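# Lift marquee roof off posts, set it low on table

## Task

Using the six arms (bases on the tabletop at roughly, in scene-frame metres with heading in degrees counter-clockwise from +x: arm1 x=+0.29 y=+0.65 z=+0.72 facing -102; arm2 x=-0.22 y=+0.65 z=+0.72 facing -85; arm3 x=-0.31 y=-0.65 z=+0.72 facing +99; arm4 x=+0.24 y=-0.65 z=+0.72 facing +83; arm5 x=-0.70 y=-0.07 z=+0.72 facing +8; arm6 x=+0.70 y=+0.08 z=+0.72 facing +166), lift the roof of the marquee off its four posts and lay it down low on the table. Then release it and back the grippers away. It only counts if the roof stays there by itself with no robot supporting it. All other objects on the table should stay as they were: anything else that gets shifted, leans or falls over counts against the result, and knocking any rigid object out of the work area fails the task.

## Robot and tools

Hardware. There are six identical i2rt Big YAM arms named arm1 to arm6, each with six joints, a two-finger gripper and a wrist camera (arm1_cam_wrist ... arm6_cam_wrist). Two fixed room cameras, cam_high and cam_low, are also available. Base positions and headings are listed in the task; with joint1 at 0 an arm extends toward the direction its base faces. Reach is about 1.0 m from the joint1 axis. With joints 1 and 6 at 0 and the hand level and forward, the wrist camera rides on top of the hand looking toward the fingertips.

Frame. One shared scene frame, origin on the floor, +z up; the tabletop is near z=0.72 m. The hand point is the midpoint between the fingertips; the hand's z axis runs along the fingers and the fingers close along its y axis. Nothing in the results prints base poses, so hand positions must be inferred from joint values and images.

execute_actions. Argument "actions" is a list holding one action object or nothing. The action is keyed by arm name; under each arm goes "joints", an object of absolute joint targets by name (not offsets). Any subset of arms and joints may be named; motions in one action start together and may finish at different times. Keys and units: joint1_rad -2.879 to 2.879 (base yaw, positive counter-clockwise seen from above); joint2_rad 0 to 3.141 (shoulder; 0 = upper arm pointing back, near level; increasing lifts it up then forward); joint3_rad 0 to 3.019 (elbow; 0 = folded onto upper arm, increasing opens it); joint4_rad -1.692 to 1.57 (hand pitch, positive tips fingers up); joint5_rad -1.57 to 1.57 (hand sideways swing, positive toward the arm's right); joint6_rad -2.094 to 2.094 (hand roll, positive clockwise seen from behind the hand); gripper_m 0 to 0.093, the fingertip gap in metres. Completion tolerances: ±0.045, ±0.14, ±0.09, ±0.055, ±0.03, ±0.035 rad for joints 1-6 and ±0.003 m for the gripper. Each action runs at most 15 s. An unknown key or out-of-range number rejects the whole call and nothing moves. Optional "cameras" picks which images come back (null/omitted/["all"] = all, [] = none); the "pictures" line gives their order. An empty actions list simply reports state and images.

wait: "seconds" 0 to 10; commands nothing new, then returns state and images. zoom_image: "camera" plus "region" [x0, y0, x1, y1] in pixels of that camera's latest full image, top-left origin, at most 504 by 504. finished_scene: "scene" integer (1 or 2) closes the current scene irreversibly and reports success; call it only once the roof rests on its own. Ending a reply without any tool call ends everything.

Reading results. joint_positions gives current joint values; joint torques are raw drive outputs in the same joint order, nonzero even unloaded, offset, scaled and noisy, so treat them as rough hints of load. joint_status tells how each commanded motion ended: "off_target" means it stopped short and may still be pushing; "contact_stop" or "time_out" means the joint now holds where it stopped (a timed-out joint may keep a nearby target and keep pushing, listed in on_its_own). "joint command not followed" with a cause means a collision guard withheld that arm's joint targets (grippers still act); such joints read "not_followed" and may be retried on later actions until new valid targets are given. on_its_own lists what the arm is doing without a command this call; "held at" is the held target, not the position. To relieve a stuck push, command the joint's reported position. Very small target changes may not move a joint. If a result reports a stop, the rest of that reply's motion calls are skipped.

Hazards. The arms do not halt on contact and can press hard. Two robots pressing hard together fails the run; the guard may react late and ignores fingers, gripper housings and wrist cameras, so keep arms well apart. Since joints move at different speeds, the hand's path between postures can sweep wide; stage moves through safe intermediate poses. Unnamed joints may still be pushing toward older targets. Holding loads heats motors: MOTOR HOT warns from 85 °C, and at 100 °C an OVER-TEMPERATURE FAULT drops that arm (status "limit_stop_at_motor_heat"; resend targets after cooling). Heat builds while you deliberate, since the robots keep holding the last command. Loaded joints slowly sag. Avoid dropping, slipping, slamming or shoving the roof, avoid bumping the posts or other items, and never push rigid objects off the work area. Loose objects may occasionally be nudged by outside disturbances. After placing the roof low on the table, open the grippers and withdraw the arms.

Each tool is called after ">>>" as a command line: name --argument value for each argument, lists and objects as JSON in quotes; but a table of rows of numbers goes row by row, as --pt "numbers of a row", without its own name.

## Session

>>> execute_actions --actions '[]'

Scene clock: 0.00 s.
Joint torques (N m, as the arm reports them, + toward a larger angle): no reading
arm1.joint_positions: joint1_rad=+0.260 joint2_rad=+0.405 joint3_rad=+0.535 joint4_rad=-1.237 joint5_rad=+0.194 joint6_rad=-0.388 gripper_m=+0.095
arm1.joint_status: not commanded
arm1.hand: x=+0.2734 y=+0.4589 z=+0.9429 quat_wxyz=(-0.059, -0.523, -0.817, +0.238) (m; scene frame)
arm2.joint_positions: joint1_rad=-0.341 joint2_rad=+0.525 joint3_rad=+0.404 joint4_rad=-1.011 joint5_rad=-0.241 joint6_rad=+0.302 gripper_m=+0.095
arm2.joint_status: not commanded
arm2.hand: x=-0.2334 y=+0.4358 z=+0.9328 quat_wxyz=(-0.237, -0.834, -0.496, +0.055) (m; scene frame)
arm3.joint_positions: joint1_rad=+0.094 joint2_rad=+0.351 joint3_rad=+0.649 joint4_rad=-1.406 joint5_rad=+0.295 joint6_rad=+0.506 gripper_m=+0.094
arm3.joint_status: not commanded
arm3.hand: x=-0.2955 y=-0.4819 z=+1.0381 quat_wxyz=(-0.223, +0.549, -0.791, -0.149) (m; scene frame)
arm4.joint_positions: joint1_rad=-0.213 joint2_rad=+0.469 joint3_rad=+0.485 joint4_rad=-1.098 joint5_rad=-0.151 joint6_rad=-0.534 gripper_m=+0.094
arm4.joint_status: not commanded
arm4.hand: x=+0.2816 y=-0.4418 z=+0.9638 quat_wxyz=(-0.201, +0.766, -0.591, -0.156) (m; scene frame)
arm5.joint_positions: joint1_rad=+0.385 joint2_rad=+0.416 joint3_rad=+0.610 joint4_rad=-1.302 joint5_rad=+0.084 joint6_rad=+0.233 gripper_m=+0.094
arm5.joint_status: not commanded
arm5.hand: x=-0.5319 y=+0.0069 z=+0.9651 quat_wxyz=(-0.235, +0.124, -0.963, -0.047) (m; scene frame)
arm6.joint_positions: joint1_rad=-0.299 joint2_rad=+0.495 joint3_rad=+0.462 joint4_rad=-1.050 joint5_rad=-0.284 joint6_rad=-0.187 gripper_m=+0.095
arm6.joint_status: not commanded
arm6.hand: x=+0.4877 y=+0.1423 z=+0.9222 quat_wxyz=(+0.046, +0.955, -0.120, -0.266) (m; scene frame)
pictures: arm1_cam_wrist, arm2_cam_wrist, arm3_cam_wrist, arm4_cam_wrist, arm5_cam_wrist, arm6_cam_wrist, cam_high, cam_low
Images, in order (width x height): arm1_cam_wrist 504x504, arm2_cam_wrist 504x504, arm3_cam_wrist 504x504, arm4_cam_wrist 504x504, arm5_cam_wrist 504x504, arm6_cam_wrist 504x504, cam_high 504x504, cam_low 504x504.

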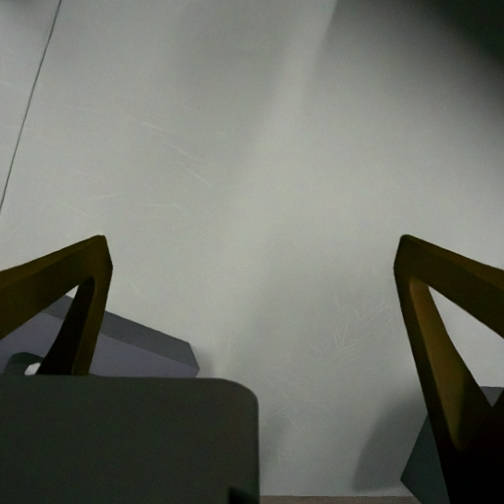

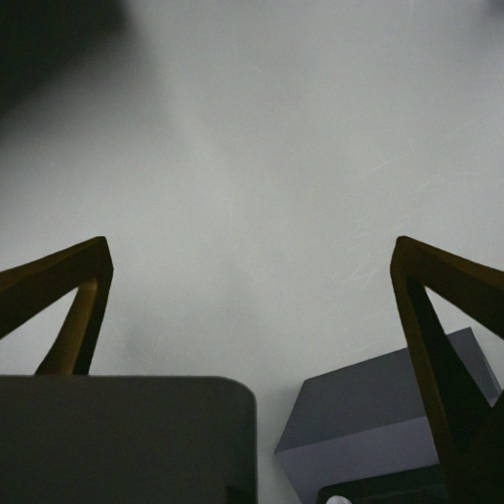

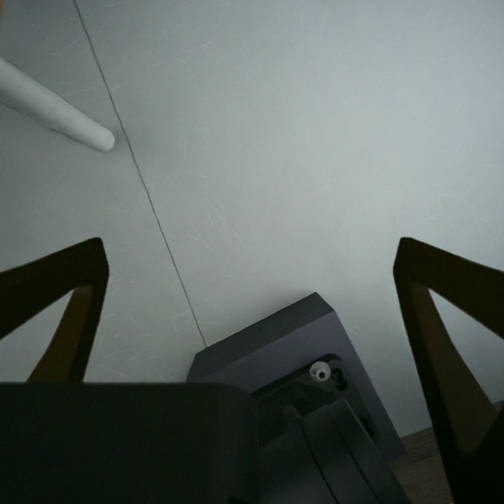

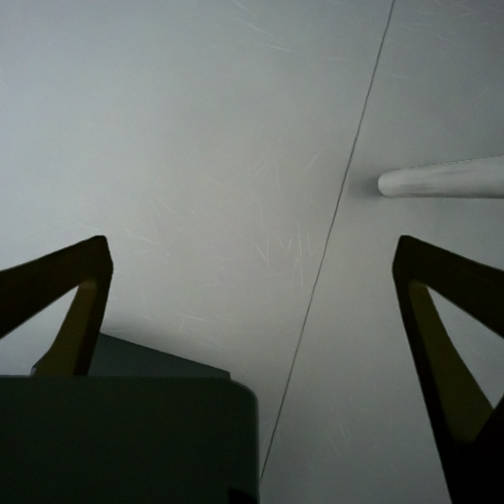

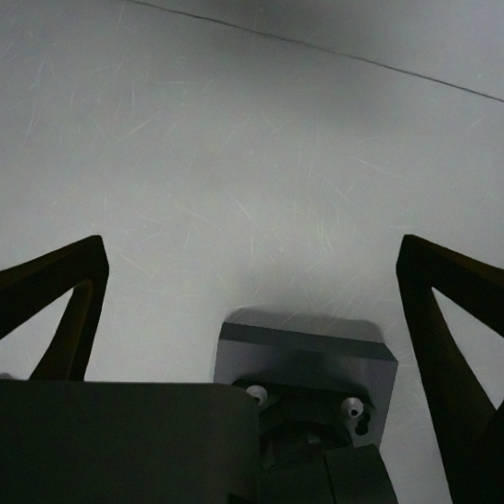

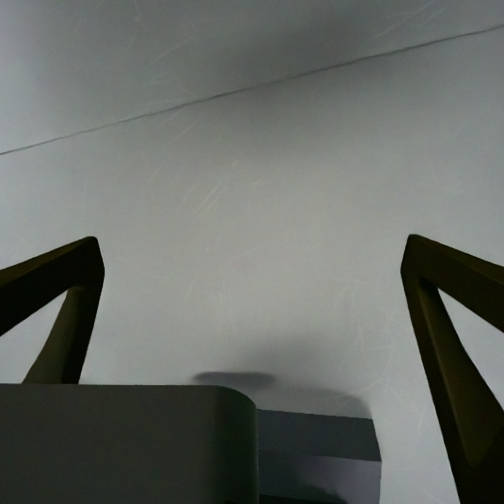

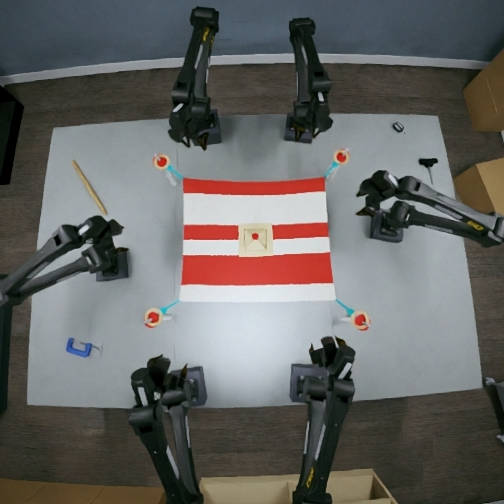

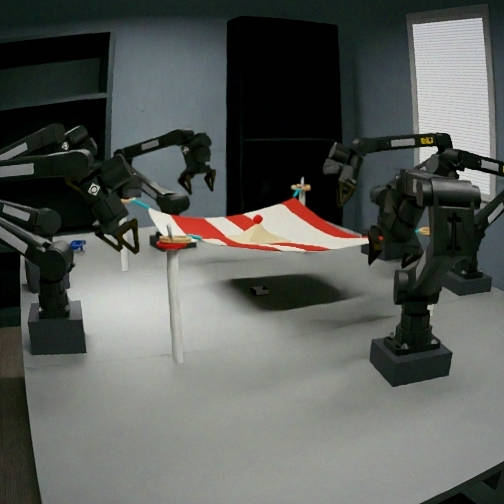

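>>> zoom_image --camera "cam_high" --region '[120, 130, 380, 350]'

>>> zoom_image --camera "cam_low" --region '[110, 160, 330, 310]'

Region (120, 130, 380, 350) of cam_high's 504x504 image, scaled by 1.938, with more detail than that image has; it fills the top 426 rows of this view, and the rest is white.

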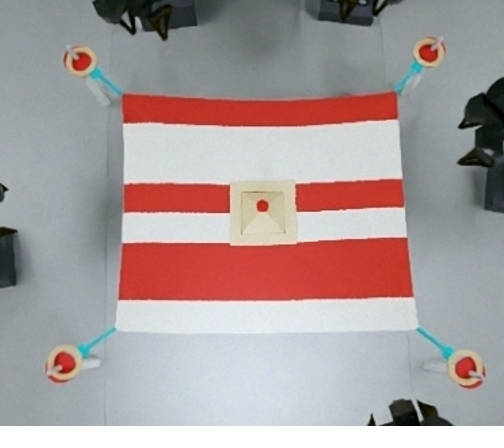

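Region (110, 160, 330, 310) of cam_low's 504x504 image, scaled by 2.291, with more detail than that image has; it fills the top 344 rows of this view, and the rest is white.

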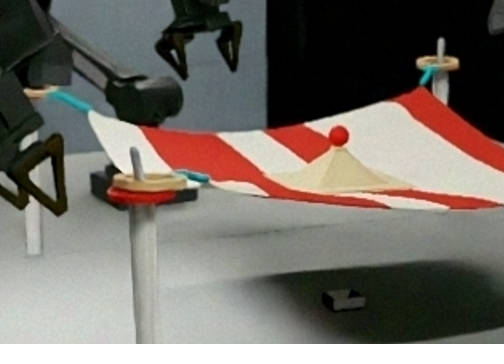

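>>> execute_actions --actions '[{"arm6":{"joints":{"joint1_rad":0.15}},"arm1":{"joints":{"joint1_rad":0.465,"joint2_rad":1.25,"joint3_rad":1.305,"joint4_rad":-1.585,"joint5_rad":0,"joint6_rad":1.0,"gripper_m":0.06}},"arm2":{"joints":{"joint1_rad":-0.44,"joint2_rad":1.235,"joint3_rad":1.18,"joint4_rad":-1.462,"joint5_rad":0,"joint6_rad":-1.2,"gripper_m":0.06}},"arm3":{"joints":{"joint1_rad":0.0,"joint2_rad":1.247,"joint3_rad":1.22,"joint4_rad":-1.495,"joint5_rad":0,"joint6_rad":1.1,"gripper_m":0.06}},"arm4":{"joints":{"joint1_rad":-0.333,"joint2_rad":1.275,"joint3_rad":1.295,"joint4_rad":-1.575,"joint5_rad":0,"joint6_rad":-1.3,"gripper_m":0.06}}}]' --cameras '["arm1_cam_wrist","arm2_cam_wrist","arm3_cam_wrist","arm4_cam_wrist","cam_low"]'

Scene clock: 34.43 s.
Joint torques (N m, as the arm reports them, + toward a larger angle): arm1=[ 0.34 -8.37 13.47 -0.13 -0.09  0.24] | arm2=[-3.14 -5.42 13.78  0.09  0.05 -0.15] | arm3=[ -0.64 -11.37  14.59  -0.14  -0.08   0.07] | arm4=[-1.44 -8.74 11.32 -0.43  0.14 -0.26] | arm5=[-0.79  3.31 13.33  1.56  0.13  0.05] | arm6=[ 1.02 -0.26 13.33  1.41 -0.13  0.03]
arm1.joint_positions: joint1_rad=+0.457 joint2_rad=+1.263 joint3_rad=+1.252 joint4_rad=-1.573 joint5_rad=+0.003 joint6_rad=+0.990 gripper_m=+0.060
arm1.joint_status: all done
arm1.hand: x=+0.3885 y=+0.3121 z=+1.0298 quat_wxyz=(+0.009, -0.907, -0.421, +0.000) (m; scene frame)
arm2.joint_positions: joint1_rad=-0.432 joint2_rad=+1.230 joint3_rad=+1.127 joint4_rad=-1.452 joint5_rad=-0.003 joint6_rad=-1.190 gripper_m=+0.060
arm2.joint_status: all done
arm2.hand: x=-0.3368 y=+0.3242 z=+1.0408 quat_wxyz=(-0.007, -0.352, -0.936, +0.001) (m; scene frame)
arm3.joint_positions: joint1_rad=+0.009 joint2_rad=+1.260 joint3_rad=+1.167 joint4_rad=-1.483 joint5_rad=+0.004 joint6_rad=+1.092 gripper_m=+0.060
arm3.joint_status: all done
arm3.hand: x=-0.3556 y=-0.3034 z=+1.0458 quat_wxyz=(-0.001, +0.302, -0.953, +0.002) (m; scene frame)
arm4.joint_positions: joint1_rad=-0.326 joint2_rad=+1.277 joint3_rad=+1.249 joint4_rad=-1.558 joint5_rad=-0.003 joint6_rad=-1.285 gripper_m=+0.060
arm4.joint_status: all done
arm4.hand: x=+0.3878 y=-0.3277 z=+1.0671 quat_wxyz=(+0.006, +0.937, -0.349, -0.003) (m; scene frame)
arm5.joint_positions: joint1_rad=+0.385 joint2_rad=+0.416 joint3_rad=+0.610 joint4_rad=-1.302 joint5_rad=+0.084 joint6_rad=+0.233 gripper_m=+0.094
arm5.joint_status: not commanded
arm5.hand: x=-0.5319 y=+0.0069 z=+0.9651 quat_wxyz=(-0.235, +0.124, -0.963, -0.047) (m; scene frame)
arm6.joint_positions: joint1_rad=+0.140 joint2_rad=+0.495 joint3_rad=+0.462 joint4_rad=-1.050 joint5_rad=-0.284 joint6_rad=-0.187 gripper_m=+0.095
arm6.joint_status: all done
arm6.hand: x=+0.4811 y=+0.0467 z=+0.9218 quat_wxyz=(+0.105, +0.959, +0.090, -0.249) (m; scene frame)
pictures: arm1_cam_wrist, arm2_cam_wrist, arm3_cam_wrist, arm4_cam_wrist, cam_low
Images, in order (width x height): arm1_cam_wrist 504x504, arm2_cam_wrist 504x504, arm3_cam_wrist 504x504, arm4_cam_wrist 504x504, cam_low 504x504.

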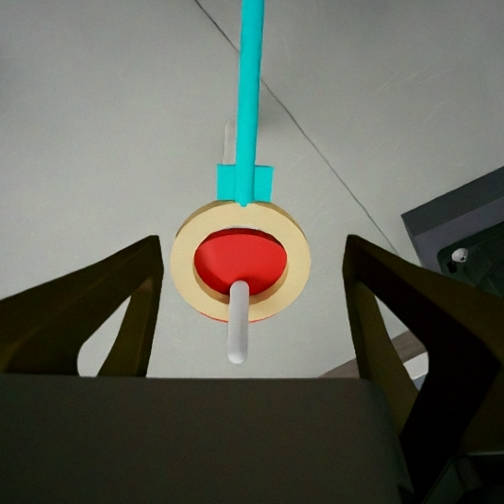

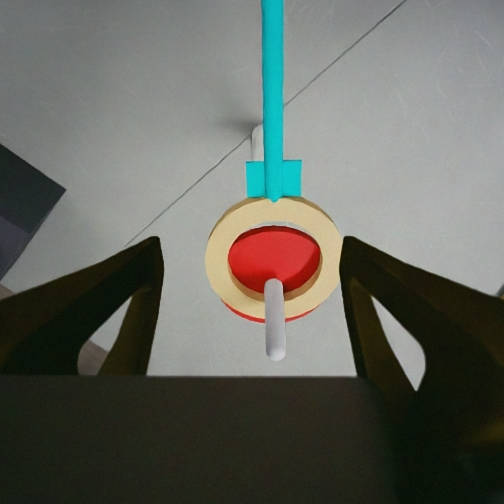

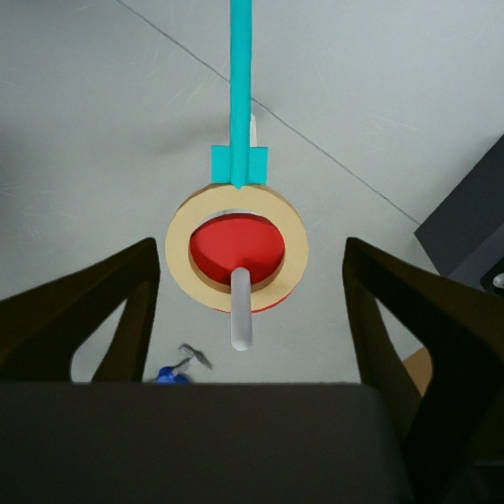

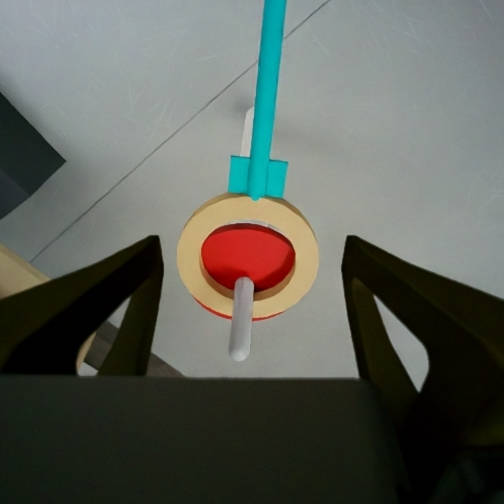

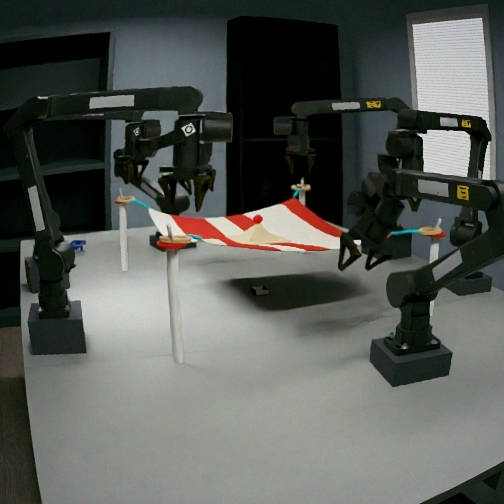

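>>> execute_actions --actions '[{"arm1":{"joints":{"joint2_rad":1.28,"joint3_rad":1.088,"joint4_rad":-1.354,"joint6_rad":1.04}},"arm2":{"joints":{"joint1_rad":-0.458,"joint2_rad":1.30,"joint3_rad":0.985,"joint4_rad":-1.232}},"arm3":{"joints":{"joint1_rad":-0.01,"joint2_rad":1.318,"joint3_rad":1.035,"joint4_rad":-1.265}},"arm4":{"joints":{"joint2_rad":1.305,"joint3_rad":1.09,"joint4_rad":-1.338,"joint6_rad":-1.18}}}]' --cameras '["arm1_cam_wrist","arm2_cam_wrist","arm3_cam_wrist","arm4_cam_wrist","cam_low"]'

Scene clock: 58.13 s.
Joint torques (N m, as the arm reports them, + toward a larger angle): arm1=[ 0.4  -8.45  9.52  0.91 -0.09  0.22] | arm2=[-3.64 -6.15  8.76  1.05  0.04 -0.15] | arm3=[ -1.03 -11.55   9.63   1.08  -0.09   0.08] | arm4=[-1.1  -9.26  8.27  0.73  0.19  0.05] | arm5=[-1.37  3.01 13.32  1.57  0.11  0.07] | arm6=[ 1.06 -0.29 13.31  1.41 -0.12  0.04]
arm1.joint_positions: joint1_rad=+0.457 joint2_rad=+1.287 joint3_rad=+1.079 joint4_rad=-1.368 joint5_rad=+0.003 joint6_rad=+1.030 gripper_m=+0.060
arm1.joint_status: all done
arm1.hand: x=+0.3893 y=+0.3098 z=+0.9561 quat_wxyz=(+0.005, -0.915, -0.403, +0.000) (m; scene frame)
arm2.joint_positions: joint1_rad=-0.445 joint2_rad=+1.298 joint3_rad=+0.983 joint4_rad=-1.243 joint5_rad=-0.003 joint6_rad=-1.191 gripper_m=+0.060
arm2.joint_status: all done
arm2.hand: x=-0.3426 y=+0.3187 z=+0.9645 quat_wxyz=(-0.007, -0.357, -0.934, -0.001) (m; scene frame)
arm3.joint_positions: joint1_rad=+0.005 joint2_rad=+1.324 joint3_rad=+1.036 joint4_rad=-1.282 joint5_rad=+0.004 joint6_rad=+1.092 gripper_m=+0.060
arm3.joint_status: all done
arm3.hand: x=-0.3556 y=-0.2916 z=+0.9750 quat_wxyz=(-0.001, +0.300, -0.954, +0.000) (m; scene frame)
arm4.joint_positions: joint1_rad=-0.326 joint2_rad=+1.305 joint3_rad=+1.082 joint4_rad=-1.356 joint5_rad=-0.003 joint6_rad=-1.196 gripper_m=+0.060
arm4.joint_status: all done
arm4.hand: x=+0.3890 y=-0.3247 z=+0.9943 quat_wxyz=(+0.003, +0.920, -0.391, -0.003) (m; scene frame)
arm5.joint_positions: joint1_rad=+0.385 joint2_rad=+0.416 joint3_rad=+0.610 joint4_rad=-1.302 joint5_rad=+0.084 joint6_rad=+0.233 gripper_m=+0.094
arm5.joint_status: not commanded
arm5.hand: x=-0.5319 y=+0.0069 z=+0.9651 quat_wxyz=(-0.235, +0.124, -0.963, -0.047) (m; scene frame)
arm6.joint_positions: joint1_rad=+0.140 joint2_rad=+0.495 joint3_rad=+0.462 joint4_rad=-1.050 joint5_rad=-0.284 joint6_rad=-0.187 gripper_m=+0.095
arm6.joint_status: not commanded
arm6.hand: x=+0.4811 y=+0.0467 z=+0.9218 quat_wxyz=(+0.105, +0.959, +0.090, -0.249) (m; scene frame)
pictures: arm1_cam_wrist, arm2_cam_wrist, arm3_cam_wrist, arm4_cam_wrist, cam_low
Images, in order (width x height): arm1_cam_wrist 504x504, arm2_cam_wrist 504x504, arm3_cam_wrist 504x504, arm4_cam_wrist 504x504, cam_low 504x504.

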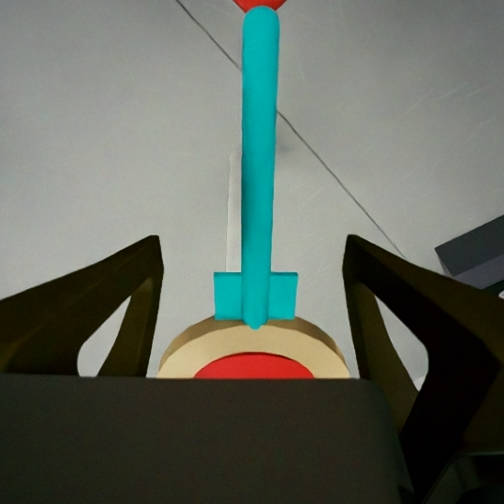

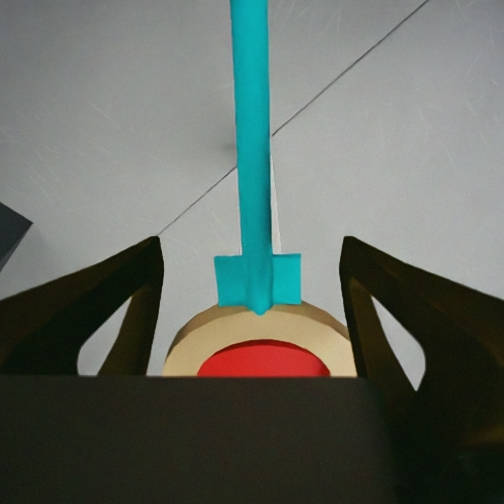

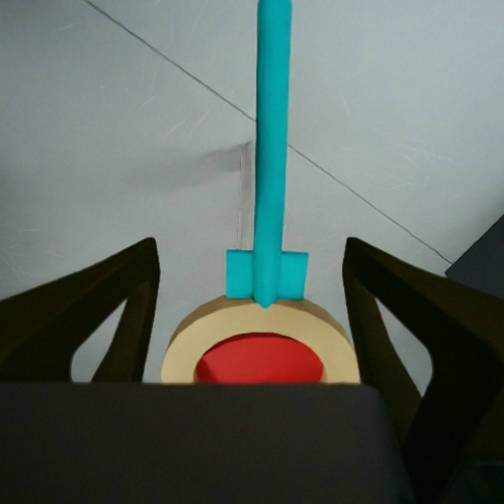

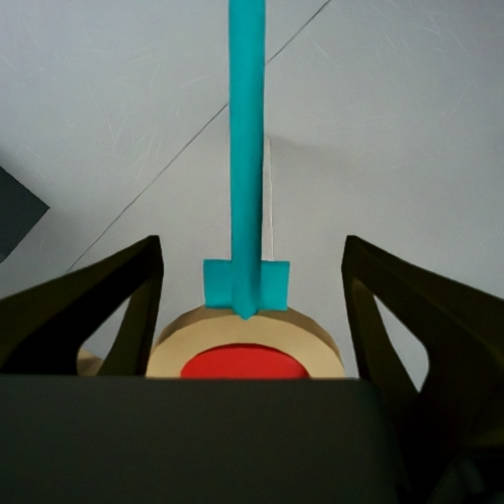

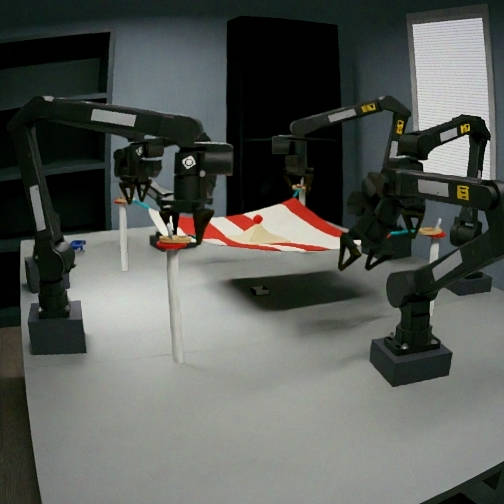

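>>> execute_actions --actions '[{"arm1":{"joints":{"gripper_m":0.0}},"arm2":{"joints":{"gripper_m":0.0}},"arm3":{"joints":{"gripper_m":0.0,"joint3_rad":1.015}},"arm4":{"joints":{"gripper_m":0.0}}}]' --cameras '["arm1_cam_wrist","arm3_cam_wrist"]'

Scene clock: 68.63 s.
Joint torques (N m, as the arm reports them, + toward a larger angle): arm1=[ 0.31 -7.74  9.33  0.85 -0.08  0.24] | arm2=[-3.6  -6.32  8.83  0.88  0.06 -0.14] | arm3=[ -1.14 -11.22   8.55   1.01  -0.08   0.07] | arm4=[-1.24 -9.44  8.43  0.63  0.18  0.03] | arm5=[-0.82  3.59 13.29  1.57  0.1   0.04] | arm6=[ 1.07 -0.26 13.33  1.4  -0.12  0.04]
arm1.joint_positions: joint1_rad=+0.457 joint2_rad=+1.287 joint3_rad=+1.079 joint4_rad=-1.368 joint5_rad=+0.003 joint6_rad=+1.030 gripper_m=+0.021
arm1.joint_status: gripper_m off_target (ended at +0.021, target +0.000)
arm1.hand: x=+0.3893 y=+0.3098 z=+0.9561 quat_wxyz=(+0.005, -0.915, -0.402, +0.000) (m; scene frame)
arm2.joint_positions: joint1_rad=-0.445 joint2_rad=+1.298 joint3_rad=+0.983 joint4_rad=-1.239 joint5_rad=-0.004 joint6_rad=-1.192 gripper_m=+0.022
arm2.joint_status: gripper_m off_target (ended at +0.022, target +0.000)
arm2.hand: x=-0.3428 y=+0.3177 z=+0.9645 quat_wxyz=(-0.007, -0.357, -0.934, +0.001) (m; scene frame)
arm3.joint_positions: joint1_rad=+0.004 joint2_rad=+1.324 joint3_rad=+1.029 joint4_rad=-1.282 joint5_rad=+0.004 joint6_rad=+1.093 gripper_m=+0.021
arm3.joint_status: gripper_m off_target (ended at +0.021, target +0.000); the others done
arm3.hand: x=-0.3552 y=-0.2939 z=+0.9725 quat_wxyz=(-0.001, +0.299, -0.954, +0.003) (m; scene frame)
arm4.joint_positions: joint1_rad=-0.326 joint2_rad=+1.305 joint3_rad=+1.082 joint4_rad=-1.355 joint5_rad=-0.003 joint6_rad=-1.194 gripper_m=+0.021
arm4.joint_status: gripper_m off_target (ended at +0.021, target +0.000)
arm4.hand: x=+0.3890 y=-0.3244 z=+0.9943 quat_wxyz=(+0.002, +0.920, -0.392, -0.003) (m; scene frame)
arm5.joint_positions: joint1_rad=+0.385 joint2_rad=+0.416 joint3_rad=+0.610 joint4_rad=-1.302 joint5_rad=+0.084 joint6_rad=+0.233 gripper_m=+0.094
arm5.joint_status: not commanded
arm5.hand: x=-0.5319 y=+0.0069 z=+0.9651 quat_wxyz=(-0.235, +0.124, -0.963, -0.047) (m; scene frame)
arm6.joint_positions: joint1_rad=+0.140 joint2_rad=+0.495 joint3_rad=+0.462 joint4_rad=-1.050 joint5_rad=-0.284 joint6_rad=-0.187 gripper_m=+0.095
arm6.joint_status: not commanded
arm6.hand: x=+0.4811 y=+0.0467 z=+0.9218 quat_wxyz=(+0.105, +0.959, +0.090, -0.249) (m; scene frame)
pictures: arm1_cam_wrist, arm3_cam_wrist
Images, in order (width x height): arm1_cam_wrist 504x504, arm3_cam_wrist 504x504.

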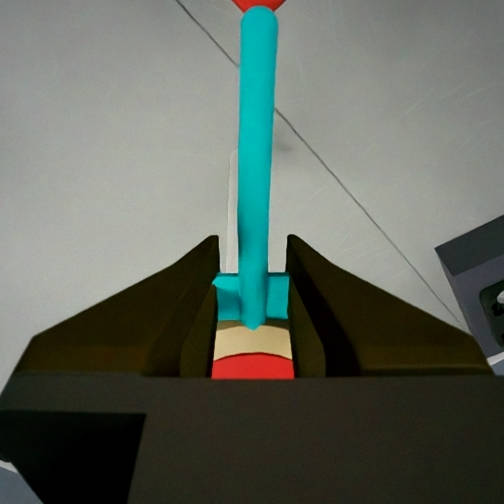

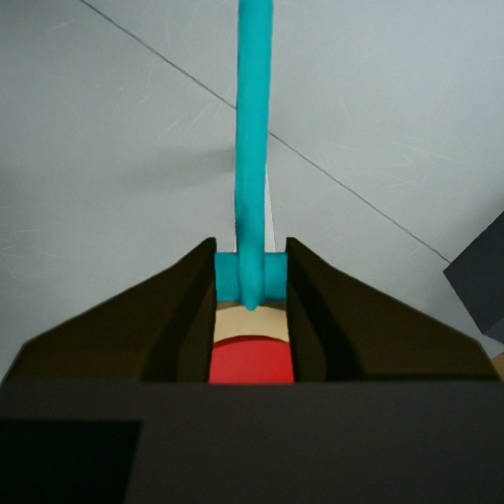

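>>> execute_actions --actions '[{"arm1":{"joints":{"joint1_rad":0.515,"joint2_rad":1.25,"joint3_rad":1.195,"joint4_rad":-1.48,"joint6_rad":1.08}},"arm2":{"joints":{"joint1_rad":-0.51,"joint2_rad":1.245,"joint3_rad":1.095,"joint4_rad":-1.355,"joint6_rad":-1.245}},"arm3":{"joints":{"joint1_rad":0.065,"joint2_rad":1.28,"joint3_rad":1.14,"joint4_rad":-1.395,"joint6_rad":1.145}},"arm4":{"joints":{"joint1_rad":-0.39,"joint2_rad":1.272,"joint3_rad":1.19,"joint4_rad":-1.47,"joint6_rad":-1.25}}}]' --cameras '["cam_low"]'

>>> execute_actions --actions '[{"arm1":{"joints":{"joint1_rad":0.525,"joint2_rad":1.24,"joint3_rad":1.28,"joint4_rad":-1.57}},"arm2":{"joints":{"joint1_rad":-0.52,"joint2_rad":1.22,"joint3_rad":1.175,"joint4_rad":-1.46}},"arm3":{"joints":{"joint1_rad":0.075,"joint2_rad":1.255,"joint3_rad":1.215,"joint4_rad":-1.495}},"arm4":{"joints":{"joint1_rad":-0.40,"joint2_rad":1.258,"joint3_rad":1.27,"joint4_rad":-1.565}}}]' --cameras '["cam_low","arm2_cam_wrist"]'

>>> zoom_image --camera "cam_low" --region '[100, 140, 460, 260]'

Scene clock: 87.87 s.
Joint torques (N m, as the arm reports them, + toward a larger angle): arm1=[ 0.92 -8.73 12.24 -0.36 -0.19  0.23] | arm2=[-4.15 -6.77 12.79 -0.11  0.42 -0.15] | arm3=[  1.3  -11.67  14.28  -0.51  -0.21   0.1 ] | arm4=[-1.56 -9.28 10.55 -0.59  0.53 -0.27] | arm5=[-1.22  3.57 13.22  1.68  0.1   0.04] | arm6=[ 1.07 -0.25 13.32  1.41 -0.12  0.04]
arm1.joint_positions: joint1_rad=+0.500 joint2_rad=+1.258 joint3_rad=+1.154 joint4_rad=-1.462 joint5_rad=+0.007 joint6_rad=+1.070 gripper_m=+0.021
arm1.joint_status: all done
arm1.hand: x=+0.4021 y=+0.3160 z=+0.9939 quat_wxyz=(+0.000, -0.915, -0.403, +0.003) (m; scene frame)
arm2.joint_positions: joint1_rad=-0.487 joint2_rad=+1.256 joint3_rad=+1.054 joint4_rad=-1.340 joint5_rad=-0.012 joint6_rad=-1.235 gripper_m=+0.022
arm2.joint_status: all done
arm2.hand: x=-0.3553 y=+0.3240 z=+1.0044 quat_wxyz=(-0.010, -0.356, -0.934, +0.007) (m; scene frame)
arm3.joint_positions: joint1_rad=+0.048 joint2_rad=+1.290 joint3_rad=+1.087 joint4_rad=-1.375 joint5_rad=+0.007 joint6_rad=+1.137 gripper_m=+0.021
arm3.joint_status: all done
arm3.hand: x=-0.3694 y=-0.3006 z=+1.0057 quat_wxyz=(-0.002, +0.299, -0.954, +0.003) (m; scene frame)
arm4.joint_positions: joint1_rad=-0.367 joint2_rad=+1.275 joint3_rad=+1.154 joint4_rad=-1.447 joint5_rad=-0.014 joint6_rad=-1.235 gripper_m=+0.021
arm4.joint_status: all done
arm4.hand: x=+0.3997 y=-0.3321 z=+1.0318 quat_wxyz=(-0.003, +0.920, -0.392, -0.008) (m; scene frame)
arm5.joint_positions: joint1_rad=+0.385 joint2_rad=+0.416 joint3_rad=+0.610 joint4_rad=-1.302 joint5_rad=+0.084 joint6_rad=+0.233 gripper_m=+0.094
arm5.joint_status: not commanded
arm5.hand: x=-0.5319 y=+0.0069 z=+0.9651 quat_wxyz=(-0.235, +0.124, -0.963, -0.047) (m; scene frame)
arm6.joint_positions: joint1_rad=+0.140 joint2_rad=+0.495 joint3_rad=+0.462 joint4_rad=-1.050 joint5_rad=-0.284 joint6_rad=-0.187 gripper_m=+0.095
arm6.joint_status: not commanded
arm6.hand: x=+0.4811 y=+0.0467 z=+0.9218 quat_wxyz=(+0.105, +0.959, +0.090, -0.249) (m; scene frame)
pictures: cam_low
Images, in order (width x height): cam_low 504x504.

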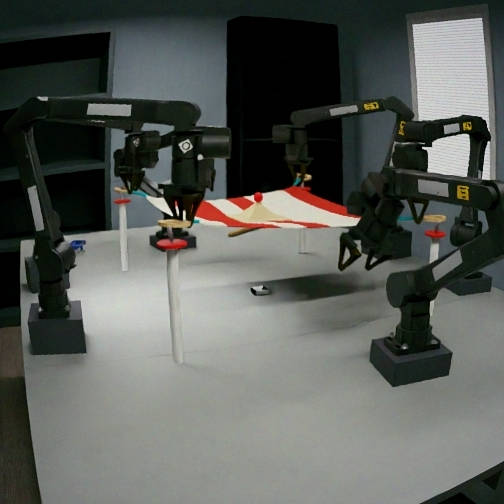

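Scene clock: 88.67 s.
Joint torques (N m, as the arm reports them, + toward a larger angle): arm1=[ 1.83 -8.42 12.42 -0.4  -0.25  0.23] | arm2=[-4.85 -6.83 12.98 -0.11  0.43 -0.15] | arm3=[  1.74 -10.79  14.59  -0.56  -0.21   0.06] | arm4=[-3.02 -9.76 10.65 -0.69  0.56 -0.29] | arm5=[-1.42  3.27 13.23  1.5   0.08  0.08] | arm6=[ 1.07 -0.24 13.31  1.42 -0.13  0.04]
arm1.joint_positions: joint1_rad=+0.500 joint2_rad=+1.250 joint3_rad=+1.239 joint4_rad=-1.552 joint5_rad=+0.008 joint6_rad=+1.070 gripper_m=+0.021
arm1.joint_status: all done
arm1.hand: x=+0.4022 y=+0.3164 z=+1.0286 quat_wxyz=(-0.001, -0.915, -0.404, +0.003) (m; scene frame)
arm2.joint_positions: joint1_rad=-0.488 joint2_rad=+1.234 joint3_rad=+1.131 joint4_rad=-1.444 joint5_rad=-0.012 joint6_rad=-1.236 gripper_m=+0.022
arm2.joint_status: all done
arm2.hand: x=-0.3546 y=+0.3274 z=+1.0406 quat_wxyz=(-0.011, -0.356, -0.934, +0.005) (m; scene frame)
arm3.joint_positions: joint1_rad=+0.049 joint2_rad=+1.261 joint3_rad=+1.162 joint4_rad=-1.475 joint5_rad=+0.007 joint6_rad=+1.137 gripper_m=+0.021
arm3.joint_status: all done
arm3.hand: x=-0.3689 y=-0.3047 z=+1.0434 quat_wxyz=(-0.003, +0.299, -0.954, +0.001) (m; scene frame)
arm4.joint_positions: joint1_rad=-0.368 joint2_rad=+1.265 joint3_rad=+1.233 joint4_rad=-1.543 joint5_rad=-0.014 joint6_rad=-1.235 gripper_m=+0.021
arm4.joint_status: all done
arm4.hand: x=+0.3987 y=-0.3350 z=+1.0651 quat_wxyz=(+0.000, +0.920, -0.392, -0.009) (m; scene frame)
arm5.joint_positions: joint1_rad=+0.385 joint2_rad=+0.416 joint3_rad=+0.610 joint4_rad=-1.302 joint5_rad=+0.084 joint6_rad=+0.233 gripper_m=+0.094
arm5.joint_status: not commanded
arm5.hand: x=-0.5319 y=+0.0069 z=+0.9651 quat_wxyz=(-0.235, +0.124, -0.963, -0.047) (m; scene frame)
arm6.joint_positions: joint1_rad=+0.140 joint2_rad=+0.495 joint3_rad=+0.462 joint4_rad=-1.050 joint5_rad=-0.284 joint6_rad=-0.187 gripper_m=+0.095
arm6.joint_status: not commanded
arm6.hand: x=+0.4811 y=+0.0467 z=+0.9218 quat_wxyz=(+0.105, +0.959, +0.090, -0.249) (m; scene frame)
pictures: arm2_cam_wrist, cam_low
Images, in order (width x height): arm2_cam_wrist 504x504, cam_low 504x504.

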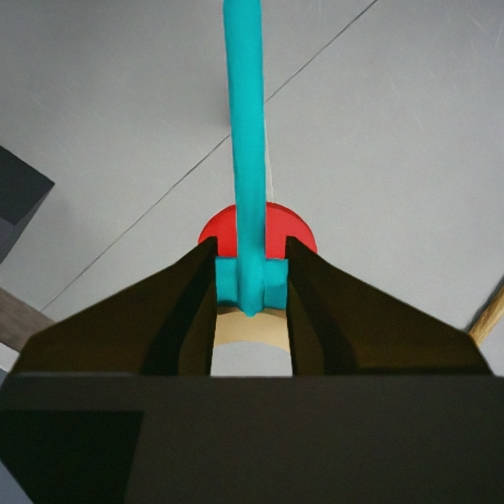

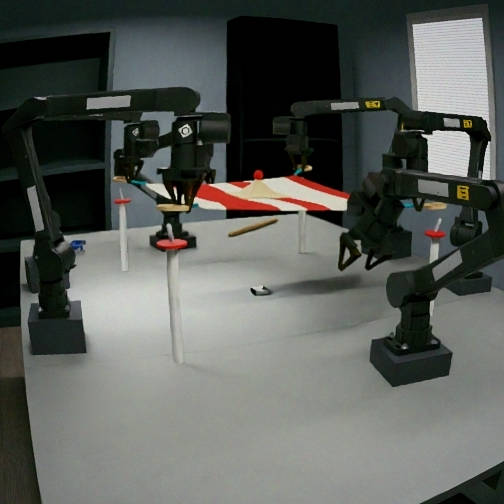

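Region (100, 140, 460, 260) of cam_low's 504x504 image, scaled by 1.400, with more detail than that image has.

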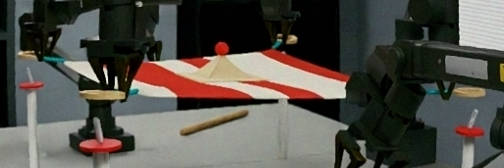

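>>> execute_actions --actions '[{"arm1":{"joints":{"joint1_rad":0.21,"joint6_rad":0.45}},"arm2":{"joints":{"joint1_rad":-0.19,"joint6_rad":-0.55}},"arm3":{"joints":{"joint1_rad":-0.24,"joint6_rad":0.45}},"arm4":{"joints":{"joint1_rad":-0.08,"joint6_rad":-0.6}}}]' --cameras '[]'

>>> execute_actions --actions '[{"arm1":{"joints":{"joint2_rad":1.39,"joint3_rad":0.94,"joint4_rad":-1.09}},"arm2":{"joints":{"joint2_rad":1.44,"joint3_rad":0.88,"joint4_rad":-0.96}},"arm3":{"joints":{"joint2_rad":1.49,"joint3_rad":0.92,"joint4_rad":-0.97}},"arm4":{"joints":{"joint2_rad":1.44,"joint3_rad":0.91,"joint4_rad":-1.01}}}]' --cameras '["cam_high","cam_low"]'

>>> execute_actions --actions '[{"arm1":{"joints":{"joint2_rad":1.558,"joint3_rad":0.677,"joint4_rad":-0.65}},"arm2":{"joints":{"joint2_rad":1.683,"joint3_rad":0.622,"joint4_rad":-0.46}},"arm3":{"joints":{"joint2_rad":1.73,"joint3_rad":0.702,"joint4_rad":-0.51}},"arm4":{"joints":{"joint2_rad":1.655,"joint3_rad":0.602,"joint4_rad":-0.485}}}]' --cameras '["cam_high","cam_low"]'

Scene clock: 106.97 s.
Joint torques (N m, as the arm reports them, + toward a larger angle): arm1=[ 0.07 -8.14 12.55 -0.21 -0.09 -0.06] | arm2=[-2.86 -6.84 13.1   0.04  0.1   0.03] | arm3=[  0.02 -10.62  14.58  -0.42  -0.08  -0.12] | arm4=[-1.2  -9.6  10.67 -0.63  0.23  0.06] | arm5=[-1.04  3.53 13.4   1.61  0.13  0.07] | arm6=[ 1.08 -0.24 13.32  1.41 -0.12  0.04]
arm1.joint_positions: joint1_rad=+0.207 joint2_rad=+1.250 joint3_rad=+1.239 joint4_rad=-1.556 joint5_rad=+0.002 joint6_rad=+0.461 gripper_m=+0.021
arm1.joint_status: all done
arm1.hand: x=+0.3023 y=+0.2991 z=+1.0285 quat_wxyz=(+0.001, -0.840, -0.543, +0.000) (m; scene frame)
arm2.joint_positions: joint1_rad=-0.186 joint2_rad=+1.234 joint3_rad=+1.131 joint4_rad=-1.447 joint5_rad=-0.003 joint6_rad=-0.560 gripper_m=+0.022
arm2.joint_status: all done
arm2.hand: x=-0.2547 y=+0.3036 z=+1.0418 quat_wxyz=(-0.010, -0.524, -0.852, +0.001) (m; scene frame)
arm3.joint_positions: joint1_rad=-0.243 joint2_rad=+1.261 joint3_rad=+1.162 joint4_rad=-1.477 joint5_rad=+0.003 joint6_rad=+0.459 gripper_m=+0.021
arm3.joint_status: all done
arm3.hand: x=-0.2678 y=-0.3028 z=+1.0433 quat_wxyz=(+0.001, +0.477, -0.879, +0.002) (m; scene frame)
arm4.joint_positions: joint1_rad=-0.075 joint2_rad=+1.265 joint3_rad=+1.233 joint4_rad=-1.546 joint5_rad=-0.004 joint6_rad=-0.616 gripper_m=+0.021
arm4.joint_status: all done
arm4.hand: x=+0.3025 y=-0.3037 z=+1.0654 quat_wxyz=(+0.003, +0.844, -0.536, -0.002) (m; scene frame)
arm5.joint_positions: joint1_rad=+0.385 joint2_rad=+0.416 joint3_rad=+0.610 joint4_rad=-1.302 joint5_rad=+0.084 joint6_rad=+0.233 gripper_m=+0.094
arm5.joint_status: not commanded
arm5.hand: x=-0.5319 y=+0.0069 z=+0.9651 quat_wxyz=(-0.235, +0.124, -0.963, -0.047) (m; scene frame)
arm6.joint_positions: joint1_rad=+0.140 joint2_rad=+0.495 joint3_rad=+0.462 joint4_rad=-1.050 joint5_rad=-0.284 joint6_rad=-0.187 gripper_m=+0.095
arm6.joint_status: not commanded
arm6.hand: x=+0.4811 y=+0.0467 z=+0.9218 quat_wxyz=(+0.105, +0.959, +0.090, -0.249) (m; scene frame)
pictures: none
No camera images: the call's "cameras" was empty. Leave "cameras" out to get every camera's image.

Scene clock: 108.20 s.
Joint torques (N m, as the arm reports them, + toward a larger angle): arm1=[-0.15 -8.82  8.55  0.92 -0.09  0.01] | arm2=[-2.78 -9.    8.59  1.13  0.08  0.04] | arm3=[  0.2  -12.69   9.44   0.98  -0.07  -0.08] | arm4=[ -0.92 -11.23   7.73   0.87   0.22   0.  ] | arm5=[-1.21  3.31 13.28  1.63  0.1  -0.01] | arm6=[ 1.03 -0.19 13.34  1.43 -0.13  0.04]
arm1.joint_positions: joint1_rad=+0.207 joint2_rad=+1.404 joint3_rad=+0.929 joint4_rad=-1.103 joint5_rad=+0.002 joint6_rad=+0.460 gripper_m=+0.021
arm1.joint_status: all done
arm1.hand: x=+0.3028 y=+0.2860 z=+0.8622 quat_wxyz=(+0.006, -0.840, -0.543, -0.002) (m; scene frame)
arm2.joint_positions: joint1_rad=-0.186 joint2_rad=+1.461 joint3_rad=+0.868 joint4_rad=-0.972 joint5_rad=-0.003 joint6_rad=-0.559 gripper_m=+0.022
arm2.joint_status: all done
arm2.hand: x=-0.2542 y=+0.2850 z=+0.8712 quat_wxyz=(-0.006, -0.524, -0.852, -0.006) (m; scene frame)
arm3.joint_positions: joint1_rad=-0.243 joint2_rad=+1.499 joint3_rad=+0.909 joint4_rad=-0.987 joint5_rad=+0.003 joint6_rad=+0.458 gripper_m=+0.021
arm3.joint_status: all done
arm3.hand: x=-0.2647 y=-0.2745 z=+0.8696 quat_wxyz=(+0.001, +0.478, -0.879, +0.003) (m; scene frame)
arm4.joint_positions: joint1_rad=-0.075 joint2_rad=+1.445 joint3_rad=+0.896 joint4_rad=-1.027 joint5_rad=-0.003 joint6_rad=-0.615 gripper_m=+0.021
arm4.joint_status: all done
arm4.hand: x=+0.3047 y=-0.2898 z=+0.8807 quat_wxyz=(+0.002, +0.844, -0.537, -0.002) (m; scene frame)
arm5.joint_positions: joint1_rad=+0.385 joint2_rad=+0.416 joint3_rad=+0.610 joint4_rad=-1.302 joint5_rad=+0.084 joint6_rad=+0.233 gripper_m=+0.094
arm5.joint_status: not commanded
arm5.hand: x=-0.5319 y=+0.0069 z=+0.9651 quat_wxyz=(-0.235, +0.124, -0.963, -0.047) (m; scene frame)
arm6.joint_positions: joint1_rad=+0.140 joint2_rad=+0.495 joint3_rad=+0.462 joint4_rad=-1.050 joint5_rad=-0.284 joint6_rad=-0.187 gripper_m=+0.095
arm6.joint_status: not commanded
arm6.hand: x=+0.4811 y=+0.0467 z=+0.9218 quat_wxyz=(+0.105, +0.959, +0.090, -0.249) (m; scene frame)
pictures: cam_high, cam_low
Images, in order (width x height): cam_high 504x504, cam_low 504x504.

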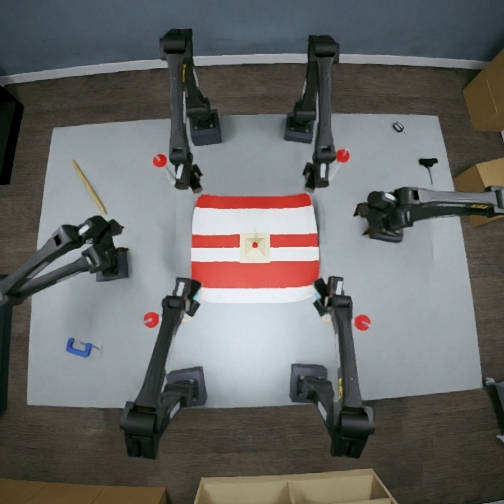

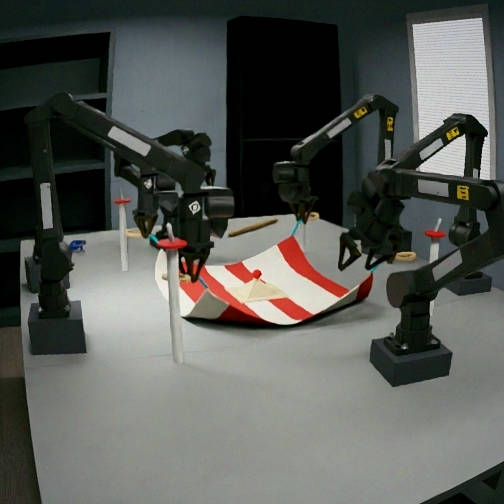

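Scene clock: 109.40 s.
Joint torques (N m, as the arm reports them, + toward a larger angle): arm1=[-0.11 -8.61  5.47  0.95 -0.06  0.02] | arm2=[-2.95 -8.36  4.91  1.15  0.07  0.04] | arm3=[  0.13 -13.74   5.91   1.13  -0.04  -0.08] | arm4=[ -1.11 -10.39   4.41   0.8    0.23   0.03] | arm5=[-1.52  3.66 13.12  1.68  0.11  0.03] | arm6=[ 1.03 -0.26 13.32  1.42 -0.12  0.03]
arm1.joint_positions: joint1_rad=+0.207 joint2_rad=+1.564 joint3_rad=+0.679 joint4_rad=-0.663 joint5_rad=+0.002 joint6_rad=+0.459 gripper_m=+0.021
arm1.joint_status: all done
arm1.hand: x=+0.3017 y=+0.3156 z=+0.7358 quat_wxyz=(-0.007, -0.839, -0.543, +0.005) (m; scene frame)
arm2.joint_positions: joint1_rad=-0.186 joint2_rad=+1.699 joint3_rad=+0.614 joint4_rad=-0.472 joint5_rad=-0.003 joint6_rad=-0.559 gripper_m=+0.022
arm2.joint_status: all done
arm2.hand: x=-0.2479 y=+0.3326 z=+0.7308 quat_wxyz=(-0.008, -0.524, -0.852, -0.002) (m; scene frame)
arm3.joint_positions: joint1_rad=-0.243 joint2_rad=+1.738 joint3_rad=+0.698 joint4_rad=-0.527 joint5_rad=+0.002 joint6_rad=+0.457 gripper_m=+0.021
arm3.joint_status: all done
arm3.hand: x=-0.2689 y=-0.3061 z=+0.7325 quat_wxyz=(-0.001, +0.478, -0.878, -0.002) (m; scene frame)
arm4.joint_positions: joint1_rad=-0.075 joint2_rad=+1.659 joint3_rad=+0.598 joint4_rad=-0.503 joint5_rad=-0.003 joint6_rad=-0.614 gripper_m=+0.021
arm4.joint_status: all done
arm4.hand: x=+0.2948 y=-0.3436 z=+0.7337 quat_wxyz=(-0.004, +0.843, -0.537, -0.004) (m; scene frame)
arm5.joint_positions: joint1_rad=+0.385 joint2_rad=+0.416 joint3_rad=+0.610 joint4_rad=-1.302 joint5_rad=+0.084 joint6_rad=+0.233 gripper_m=+0.094
arm5.joint_status: not commanded
arm5.hand: x=-0.5319 y=+0.0069 z=+0.9651 quat_wxyz=(-0.235, +0.124, -0.963, -0.047) (m; scene frame)
arm6.joint_positions: joint1_rad=+0.140 joint2_rad=+0.495 joint3_rad=+0.462 joint4_rad=-1.050 joint5_rad=-0.284 joint6_rad=-0.187 gripper_m=+0.095
arm6.joint_status: not commanded
arm6.hand: x=+0.4811 y=+0.0467 z=+0.9218 quat_wxyz=(+0.105, +0.959, +0.090, -0.249) (m; scene frame)
pictures: cam_high, cam_low
Images, in order (width x height): cam_high 504x504, cam_low 504x504.

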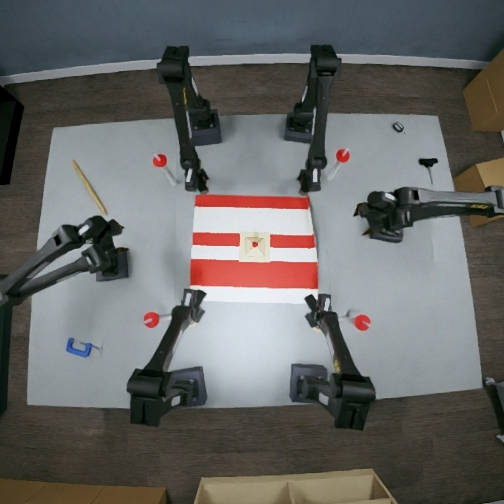

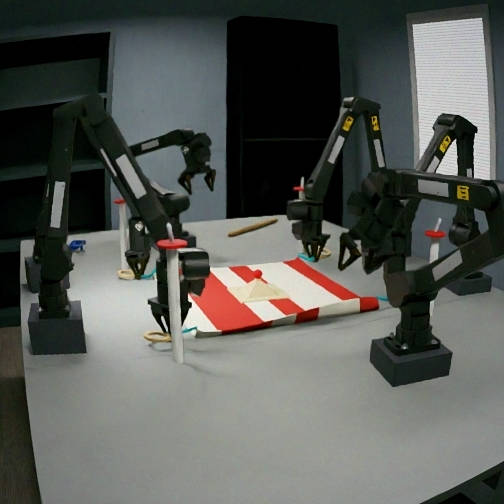

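>>> execute_actions --actions '[{"arm1":{"joints":{"gripper_m":0.05}},"arm2":{"joints":{"gripper_m":0.05}},"arm3":{"joints":{"gripper_m":0.05}},"arm4":{"joints":{"gripper_m":0.05}}}]' --cameras '[]'

>>> execute_actions --actions '[{"arm1":{"joints":{"joint2_rad":0.8,"joint4_rad":-1.4}},"arm2":{"joints":{"joint2_rad":0.8,"joint4_rad":-1.35}},"arm3":{"joints":{"joint2_rad":0.8,"joint4_rad":-1.45}},"arm4":{"joints":{"joint2_rad":0.8,"joint4_rad":-1.35}}}]' --cameras '["cam_high","cam_low"]'

Scene clock: 115.70 s.
Joint torques (N m, as the arm reports them, + toward a larger angle): arm1=[ 0.   -8.63  5.38  0.98 -0.08  0.01] | arm2=[-2.92 -8.45  4.87  1.15  0.07  0.04] | arm3=[  0.28 -13.8    5.82   1.14  -0.01  -0.09] | arm4=[ -0.68 -10.17   4.34   0.82   0.2    0.05] | arm5=[-1.56  3.58 13.3   1.61  0.11  0.05] | arm6=[ 1.07 -0.19 13.32  1.41 -0.12  0.04]
arm1.joint_positions: joint1_rad=+0.207 joint2_rad=+1.564 joint3_rad=+0.679 joint4_rad=-0.663 joint5_rad=+0.002 joint6_rad=+0.459 gripper_m=+0.050
arm1.joint_status: all done
arm1.hand: x=+0.3017 y=+0.3156 z=+0.7358 quat_wxyz=(-0.007, -0.839, -0.543, +0.005) (m; scene frame)
arm2.joint_positions: joint1_rad=-0.186 joint2_rad=+1.699 joint3_rad=+0.614 joint4_rad=-0.472 joint5_rad=-0.003 joint6_rad=-0.559 gripper_m=+0.050
arm2.joint_status: all done
arm2.hand: x=-0.2480 y=+0.3325 z=+0.7308 quat_wxyz=(-0.008, -0.524, -0.852, -0.002) (m; scene frame)
arm3.joint_positions: joint1_rad=-0.243 joint2_rad=+1.738 joint3_rad=+0.698 joint4_rad=-0.527 joint5_rad=+0.002 joint6_rad=+0.457 gripper_m=+0.050
arm3.joint_status: all done
arm3.hand: x=-0.2689 y=-0.3061 z=+0.7325 quat_wxyz=(-0.001, +0.478, -0.878, -0.002) (m; scene frame)
arm4.joint_positions: joint1_rad=-0.075 joint2_rad=+1.659 joint3_rad=+0.598 joint4_rad=-0.503 joint5_rad=-0.003 joint6_rad=-0.613 gripper_m=+0.050
arm4.joint_status: all done
arm4.hand: x=+0.2948 y=-0.3436 z=+0.7337 quat_wxyz=(-0.004, +0.843, -0.537, -0.004) (m; scene frame)
arm5.joint_positions: joint1_rad=+0.385 joint2_rad=+0.416 joint3_rad=+0.610 joint4_rad=-1.302 joint5_rad=+0.084 joint6_rad=+0.233 gripper_m=+0.094
arm5.joint_status: not commanded
arm5.hand: x=-0.5319 y=+0.0069 z=+0.9651 quat_wxyz=(-0.235, +0.124, -0.963, -0.047) (m; scene frame)
arm6.joint_positions: joint1_rad=+0.140 joint2_rad=+0.495 joint3_rad=+0.462 joint4_rad=-1.050 joint5_rad=-0.284 joint6_rad=-0.187 gripper_m=+0.095
arm6.joint_status: not commanded
arm6.hand: x=+0.4811 y=+0.0467 z=+0.9218 quat_wxyz=(+0.105, +0.959, +0.090, -0.249) (m; scene frame)
pictures: none
No camera images: the call's "cameras" was empty. Leave "cameras" out to get every camera's image.

Scene clock: 117.23 s.
Joint torques (N m, as the arm reports them, + toward a larger angle): arm1=[ 0.05 -0.98  8.79  0.11 -0.08  0.02] | arm2=[-2.99 -0.8   9.74  0.22  0.08  0.05] | arm3=[ 0.19 -2.26 10.47 -0.24 -0.02 -0.08] | arm4=[-0.99  0.25  8.33 -0.55  0.19  0.03] | arm5=[-0.92  3.58 13.31  1.66  0.1   0.04] | arm6=[ 1.09 -0.24 13.31  1.41 -0.12  0.04]
arm1.joint_positions: joint1_rad=+0.207 joint2_rad=+0.798 joint3_rad=+0.676 joint4_rad=-1.388 joint5_rad=+0.002 joint6_rad=+0.459 gripper_m=+0.050
arm1.joint_status: all done
arm1.hand: x=+0.2967 y=+0.4493 z=+0.9255 quat_wxyz=(-0.023, -0.839, -0.543, +0.015) (m; scene frame)
arm2.joint_positions: joint1_rad=-0.186 joint2_rad=+0.803 joint3_rad=+0.614 joint4_rad=-1.340 joint5_rad=-0.003 joint6_rad=-0.559 gripper_m=+0.050
arm2.joint_status: all done
arm2.hand: x=-0.2395 y=+0.4564 z=+0.9510 quat_wxyz=(-0.014, -0.524, -0.851, +0.010) (m; scene frame)
arm3.joint_positions: joint1_rad=-0.243 joint2_rad=+0.798 joint3_rad=+0.698 joint4_rad=-1.434 joint5_rad=+0.002 joint6_rad=+0.457 gripper_m=+0.050
arm3.joint_status: all done
arm3.hand: x=-0.2861 y=-0.4563 z=+0.9802 quat_wxyz=(-0.011, +0.478, -0.878, -0.015) (m; scene frame)
arm4.joint_positions: joint1_rad=-0.075 joint2_rad=+0.798 joint3_rad=+0.598 joint4_rad=-1.333 joint5_rad=-0.003 joint6_rad=-0.613 gripper_m=+0.050
arm4.joint_status: all done
arm4.hand: x=+0.2737 y=-0.4636 z=+0.9384 quat_wxyz=(-0.018, +0.843, -0.537, -0.010) (m; scene frame)
arm5.joint_positions: joint1_rad=+0.385 joint2_rad=+0.416 joint3_rad=+0.610 joint4_rad=-1.302 joint5_rad=+0.084 joint6_rad=+0.233 gripper_m=+0.094
arm5.joint_status: not commanded
arm5.hand: x=-0.5319 y=+0.0069 z=+0.9651 quat_wxyz=(-0.235, +0.124, -0.963, -0.047) (m; scene frame)
arm6.joint_positions: joint1_rad=+0.140 joint2_rad=+0.495 joint3_rad=+0.462 joint4_rad=-1.050 joint5_rad=-0.284 joint6_rad=-0.187 gripper_m=+0.095
arm6.joint_status: not commanded
arm6.hand: x=+0.4811 y=+0.0467 z=+0.9218 quat_wxyz=(+0.105, +0.959, +0.090, -0.249) (m; scene frame)
pictures: cam_high, cam_low
Images, in order (width x height): cam_high 504x504, cam_low 504x504.

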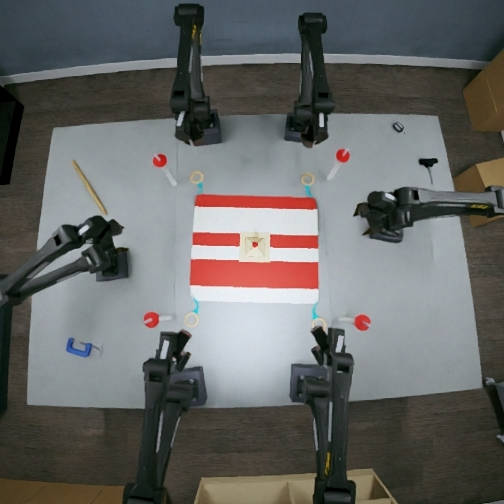

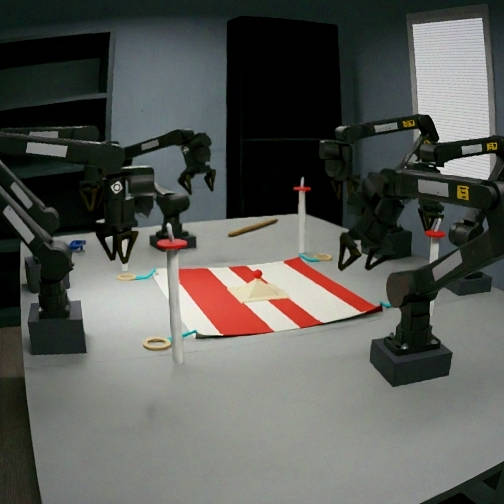

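>>> execute_actions --actions '[]' --cameras '["cam_high","cam_low"]'

Scene clock: 123.30 s.
Joint torques (N m, as the arm reports them, + toward a larger angle): arm1=[-0.2  -1.08  8.96  0.   -0.08  0.02] | arm2=[-2.95 -0.76  9.69  0.24  0.08  0.04] | arm3=[-0.02 -2.28 10.54 -0.21 -0.04 -0.08] | arm4=[-1.27  0.31  8.17 -0.46  0.19  0.  ] | arm5=[-0.59  3.64 13.28  1.58  0.1   0.05] | arm6=[ 1.09 -0.22 13.31  1.43 -0.13  0.04]
arm1.joint_positions: joint1_rad=+0.207 joint2_rad=+0.798 joint3_rad=+0.676 joint4_rad=-1.388 joint5_rad=+0.002 joint6_rad=+0.459 gripper_m=+0.050
arm1.joint_status: all done
arm1.hand: x=+0.2967 y=+0.4493 z=+0.9255 quat_wxyz=(-0.023, -0.839, -0.543, +0.015) (m; scene frame)
arm2.joint_positions: joint1_rad=-0.186 joint2_rad=+0.803 joint3_rad=+0.614 joint4_rad=-1.340 joint5_rad=-0.003 joint6_rad=-0.559 gripper_m=+0.050
arm2.joint_status: all done
arm2.hand: x=-0.2395 y=+0.4564 z=+0.9510 quat_wxyz=(-0.014, -0.524, -0.851, +0.010) (m; scene frame)
arm3.joint_positions: joint1_rad=-0.243 joint2_rad=+0.798 joint3_rad=+0.698 joint4_rad=-1.434 joint5_rad=+0.002 joint6_rad=+0.457 gripper_m=+0.050
arm3.joint_status: all done
arm3.hand: x=-0.2861 y=-0.4563 z=+0.9802 quat_wxyz=(-0.011, +0.478, -0.878, -0.015) (m; scene frame)
arm4.joint_positions: joint1_rad=-0.075 joint2_rad=+0.798 joint3_rad=+0.598 joint4_rad=-1.333 joint5_rad=-0.003 joint6_rad=-0.613 gripper_m=+0.050
arm4.joint_status: all done
arm4.hand: x=+0.2737 y=-0.4636 z=+0.9384 quat_wxyz=(-0.018, +0.843, -0.537, -0.010) (m; scene frame)
arm5.joint_positions: joint1_rad=+0.385 joint2_rad=+0.416 joint3_rad=+0.610 joint4_rad=-1.302 joint5_rad=+0.084 joint6_rad=+0.233 gripper_m=+0.094
arm5.joint_status: not commanded
arm5.hand: x=-0.5319 y=+0.0069 z=+0.9651 quat_wxyz=(-0.235, +0.124, -0.963, -0.047) (m; scene frame)
arm6.joint_positions: joint1_rad=+0.140 joint2_rad=+0.495 joint3_rad=+0.462 joint4_rad=-1.050 joint5_rad=-0.284 joint6_rad=-0.187 gripper_m=+0.095
arm6.joint_status: not commanded
arm6.hand: x=+0.4811 y=+0.0467 z=+0.9218 quat_wxyz=(+0.105, +0.959, +0.090, -0.249) (m; scene frame)
pictures: cam_high, cam_low
Images, in order (width x height): cam_high 504x504, cam_low 504x504.

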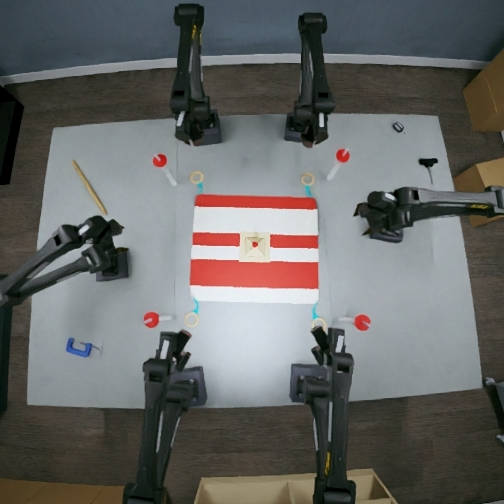

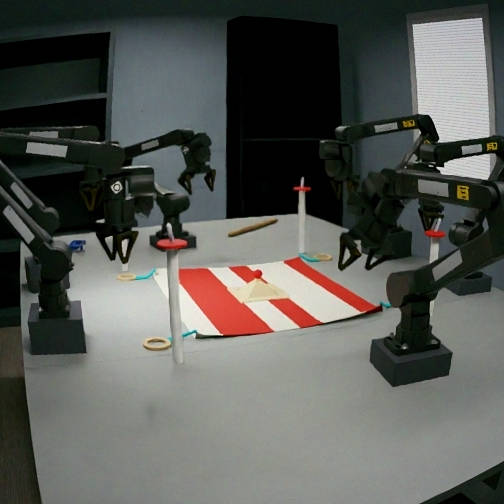

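>>> finished_scene --scene 2

The scene is finished: the task was done.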